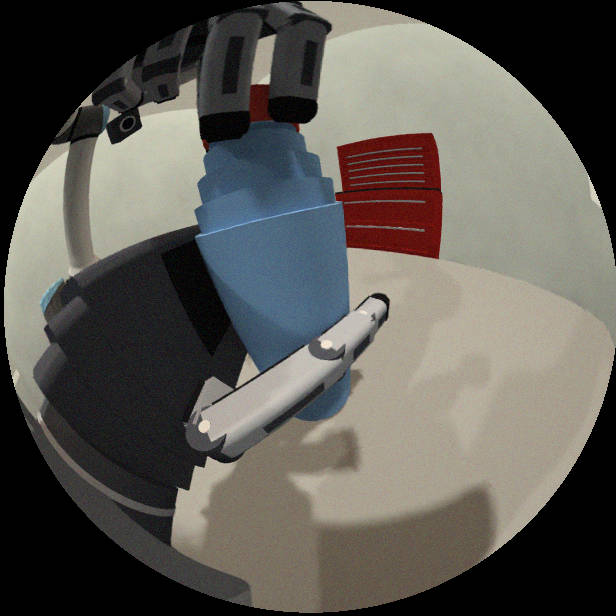

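Scene clock: 127.90 s.
left_arm: end_effector_position=(+0.4757, -0.1137, +0.2231) hand_measured=(-1.000, -1.000, +0.036, +0.062, +0.110, -1.000) hand_load_n=(+0.0, +0.0, +0.0, +11.5, +6.0, +0.0) hand_stopped_by=(target, target, force, force, force, target) hand_force_limit=1.00 hand_speed=-0.30 end_effector_quat_wxyz=(-0.245, +0.595, -0.701, +0.307) end_effector_velocity=(-0.000, -0.000, -0.001) end_effector_angular_velocity=(+0.002, +0.003, +0.016) | right_arm: end_effector_position=(+0.5016, -0.1002, +0.1007) hand_measured=(-0.074, -0.046, -0.012, +0.024, +0.564, -1.000) hand_load_n=(+0.5, +8.0, +11.0, +14.0, +28.0, +8.0) hand_stopped_by=(force, force, force, force, force, target) hand_force_limit=1.00 hand_speed=0.00 end_effector_quat_wxyz=(-0.254, +0.661, +0.254, +0.659) end_effector_velocity=(+0.001, +0.001, +0.001) end_effector_angular_velocity=(+0.002, -0.002, -0.000)
Joint positions: left_arm=[-1.132 -0.969  1.297  0.818  0.862  2.149] | right_arm=[ 0.799 -1.277  2.399 -1.12   1.503  1.572]
Joint velocities: left_arm=[-0.     0.007 -0.008  0.017 -0.005 -0.021] | right_arm=[-0.     0.    -0.002 -0.001 -0.     0.   ]
Joint torques (N m, as the arm reports them, + toward a larger angle): left_arm=[-14.75 -69.03 -41.05   4.89  -1.6   -2.43] | right_arm=[  3.8  -47.99 -15.83  -1.57   0.51  -2.19]
Wrist force (N, on the end effector, along its own x y z axes, offset not removed): left_arm=[0.3 -11.2 -0.5] | right_arm=[-10.2 -8.5 -5.3]
Wrist torque (N m, same axes, about the end effector's origin, offset not removed): left_arm=[-0.08 0.08 -0.06] | right_arm=[-0.81 1.14 -0.86]
Hand target (left_arm): +0.476, -0.114, +0.223; +0.245, -0.596, +0.700, -0.306
Hand target (right_arm): +0.502, -0.100, +0.101; -0.254, +0.661, +0.254, +0.659
Off the commanded pose (left_arm): 0.000 m, 0 deg.
Off the commanded pose (right_arm): 0.000 m, 0 deg.
move: done
camera_calibration (this result's frames):
cam_left_wrist: T_world_to_cam=[[-0.642107, 0.236898, -0.729094, 0.49623], [-0.132417, 0.902488, 0.409856, 0.0819408], [0.755093, 0.359715, -0.548124, -0.0622633], [0, 0, 0, 1]] pos_world=[0.376498, -0.16911, 0.294087]
cam_right_wrist: T_world_to_cam=[[0.655952, -0.741123, -0.143054, -0.386417], [-0.467477, -0.250092, -0.847891, 0.294622], [0.592615, 0.62305, -0.510506, -0.0561998], [0, 0, 0, 1]] pos_world=[0.424505, -0.177685, 0.165839]

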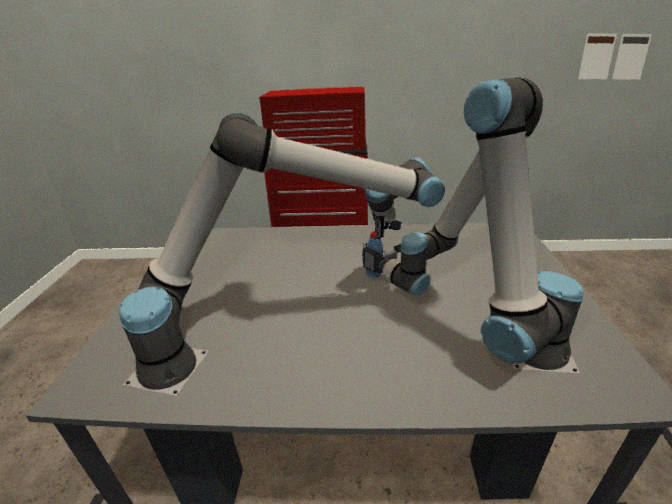

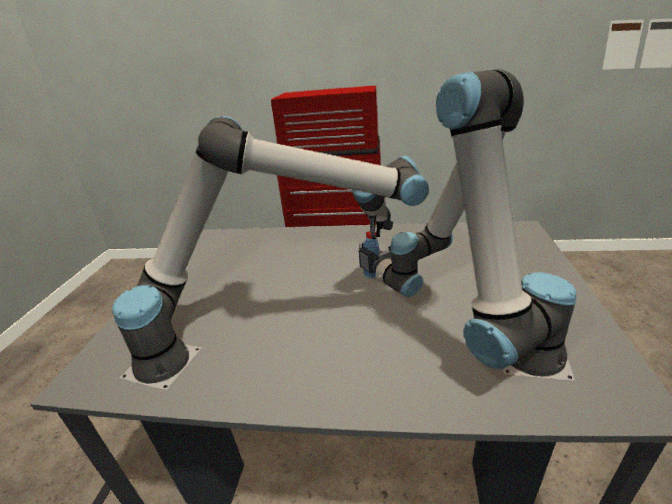

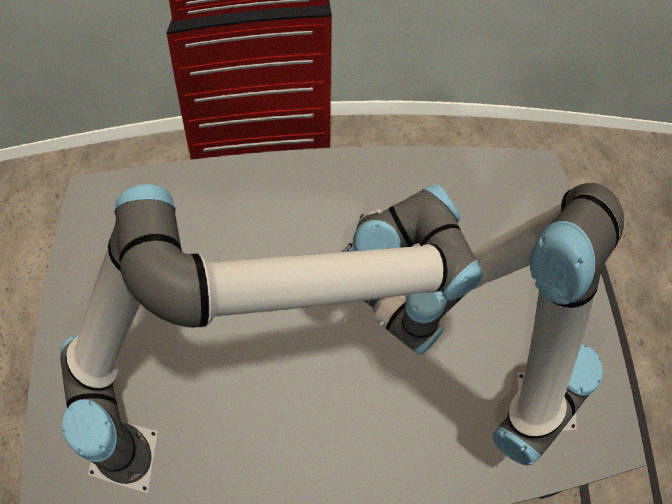

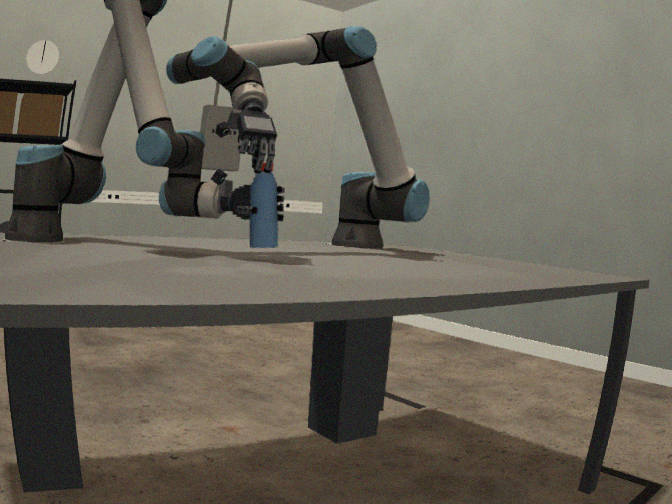

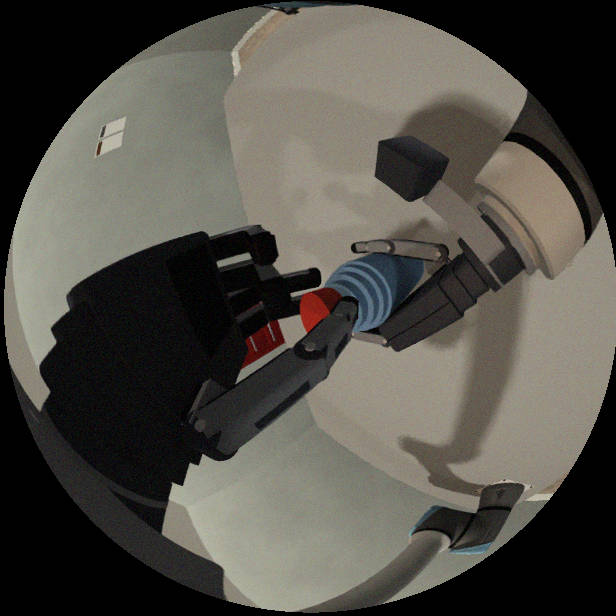

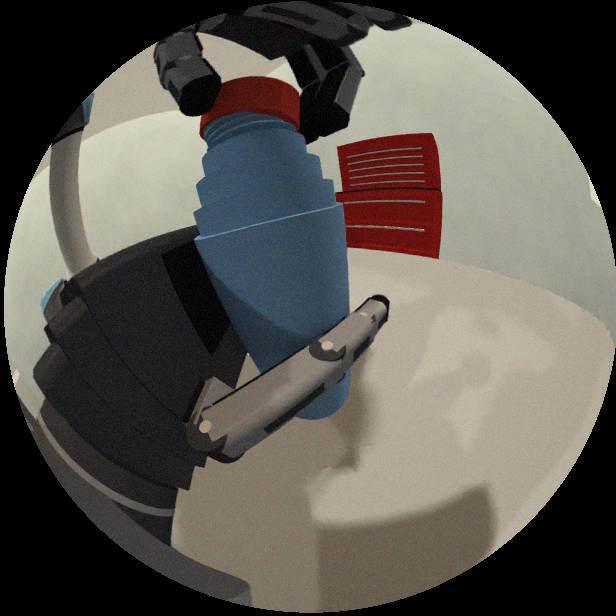

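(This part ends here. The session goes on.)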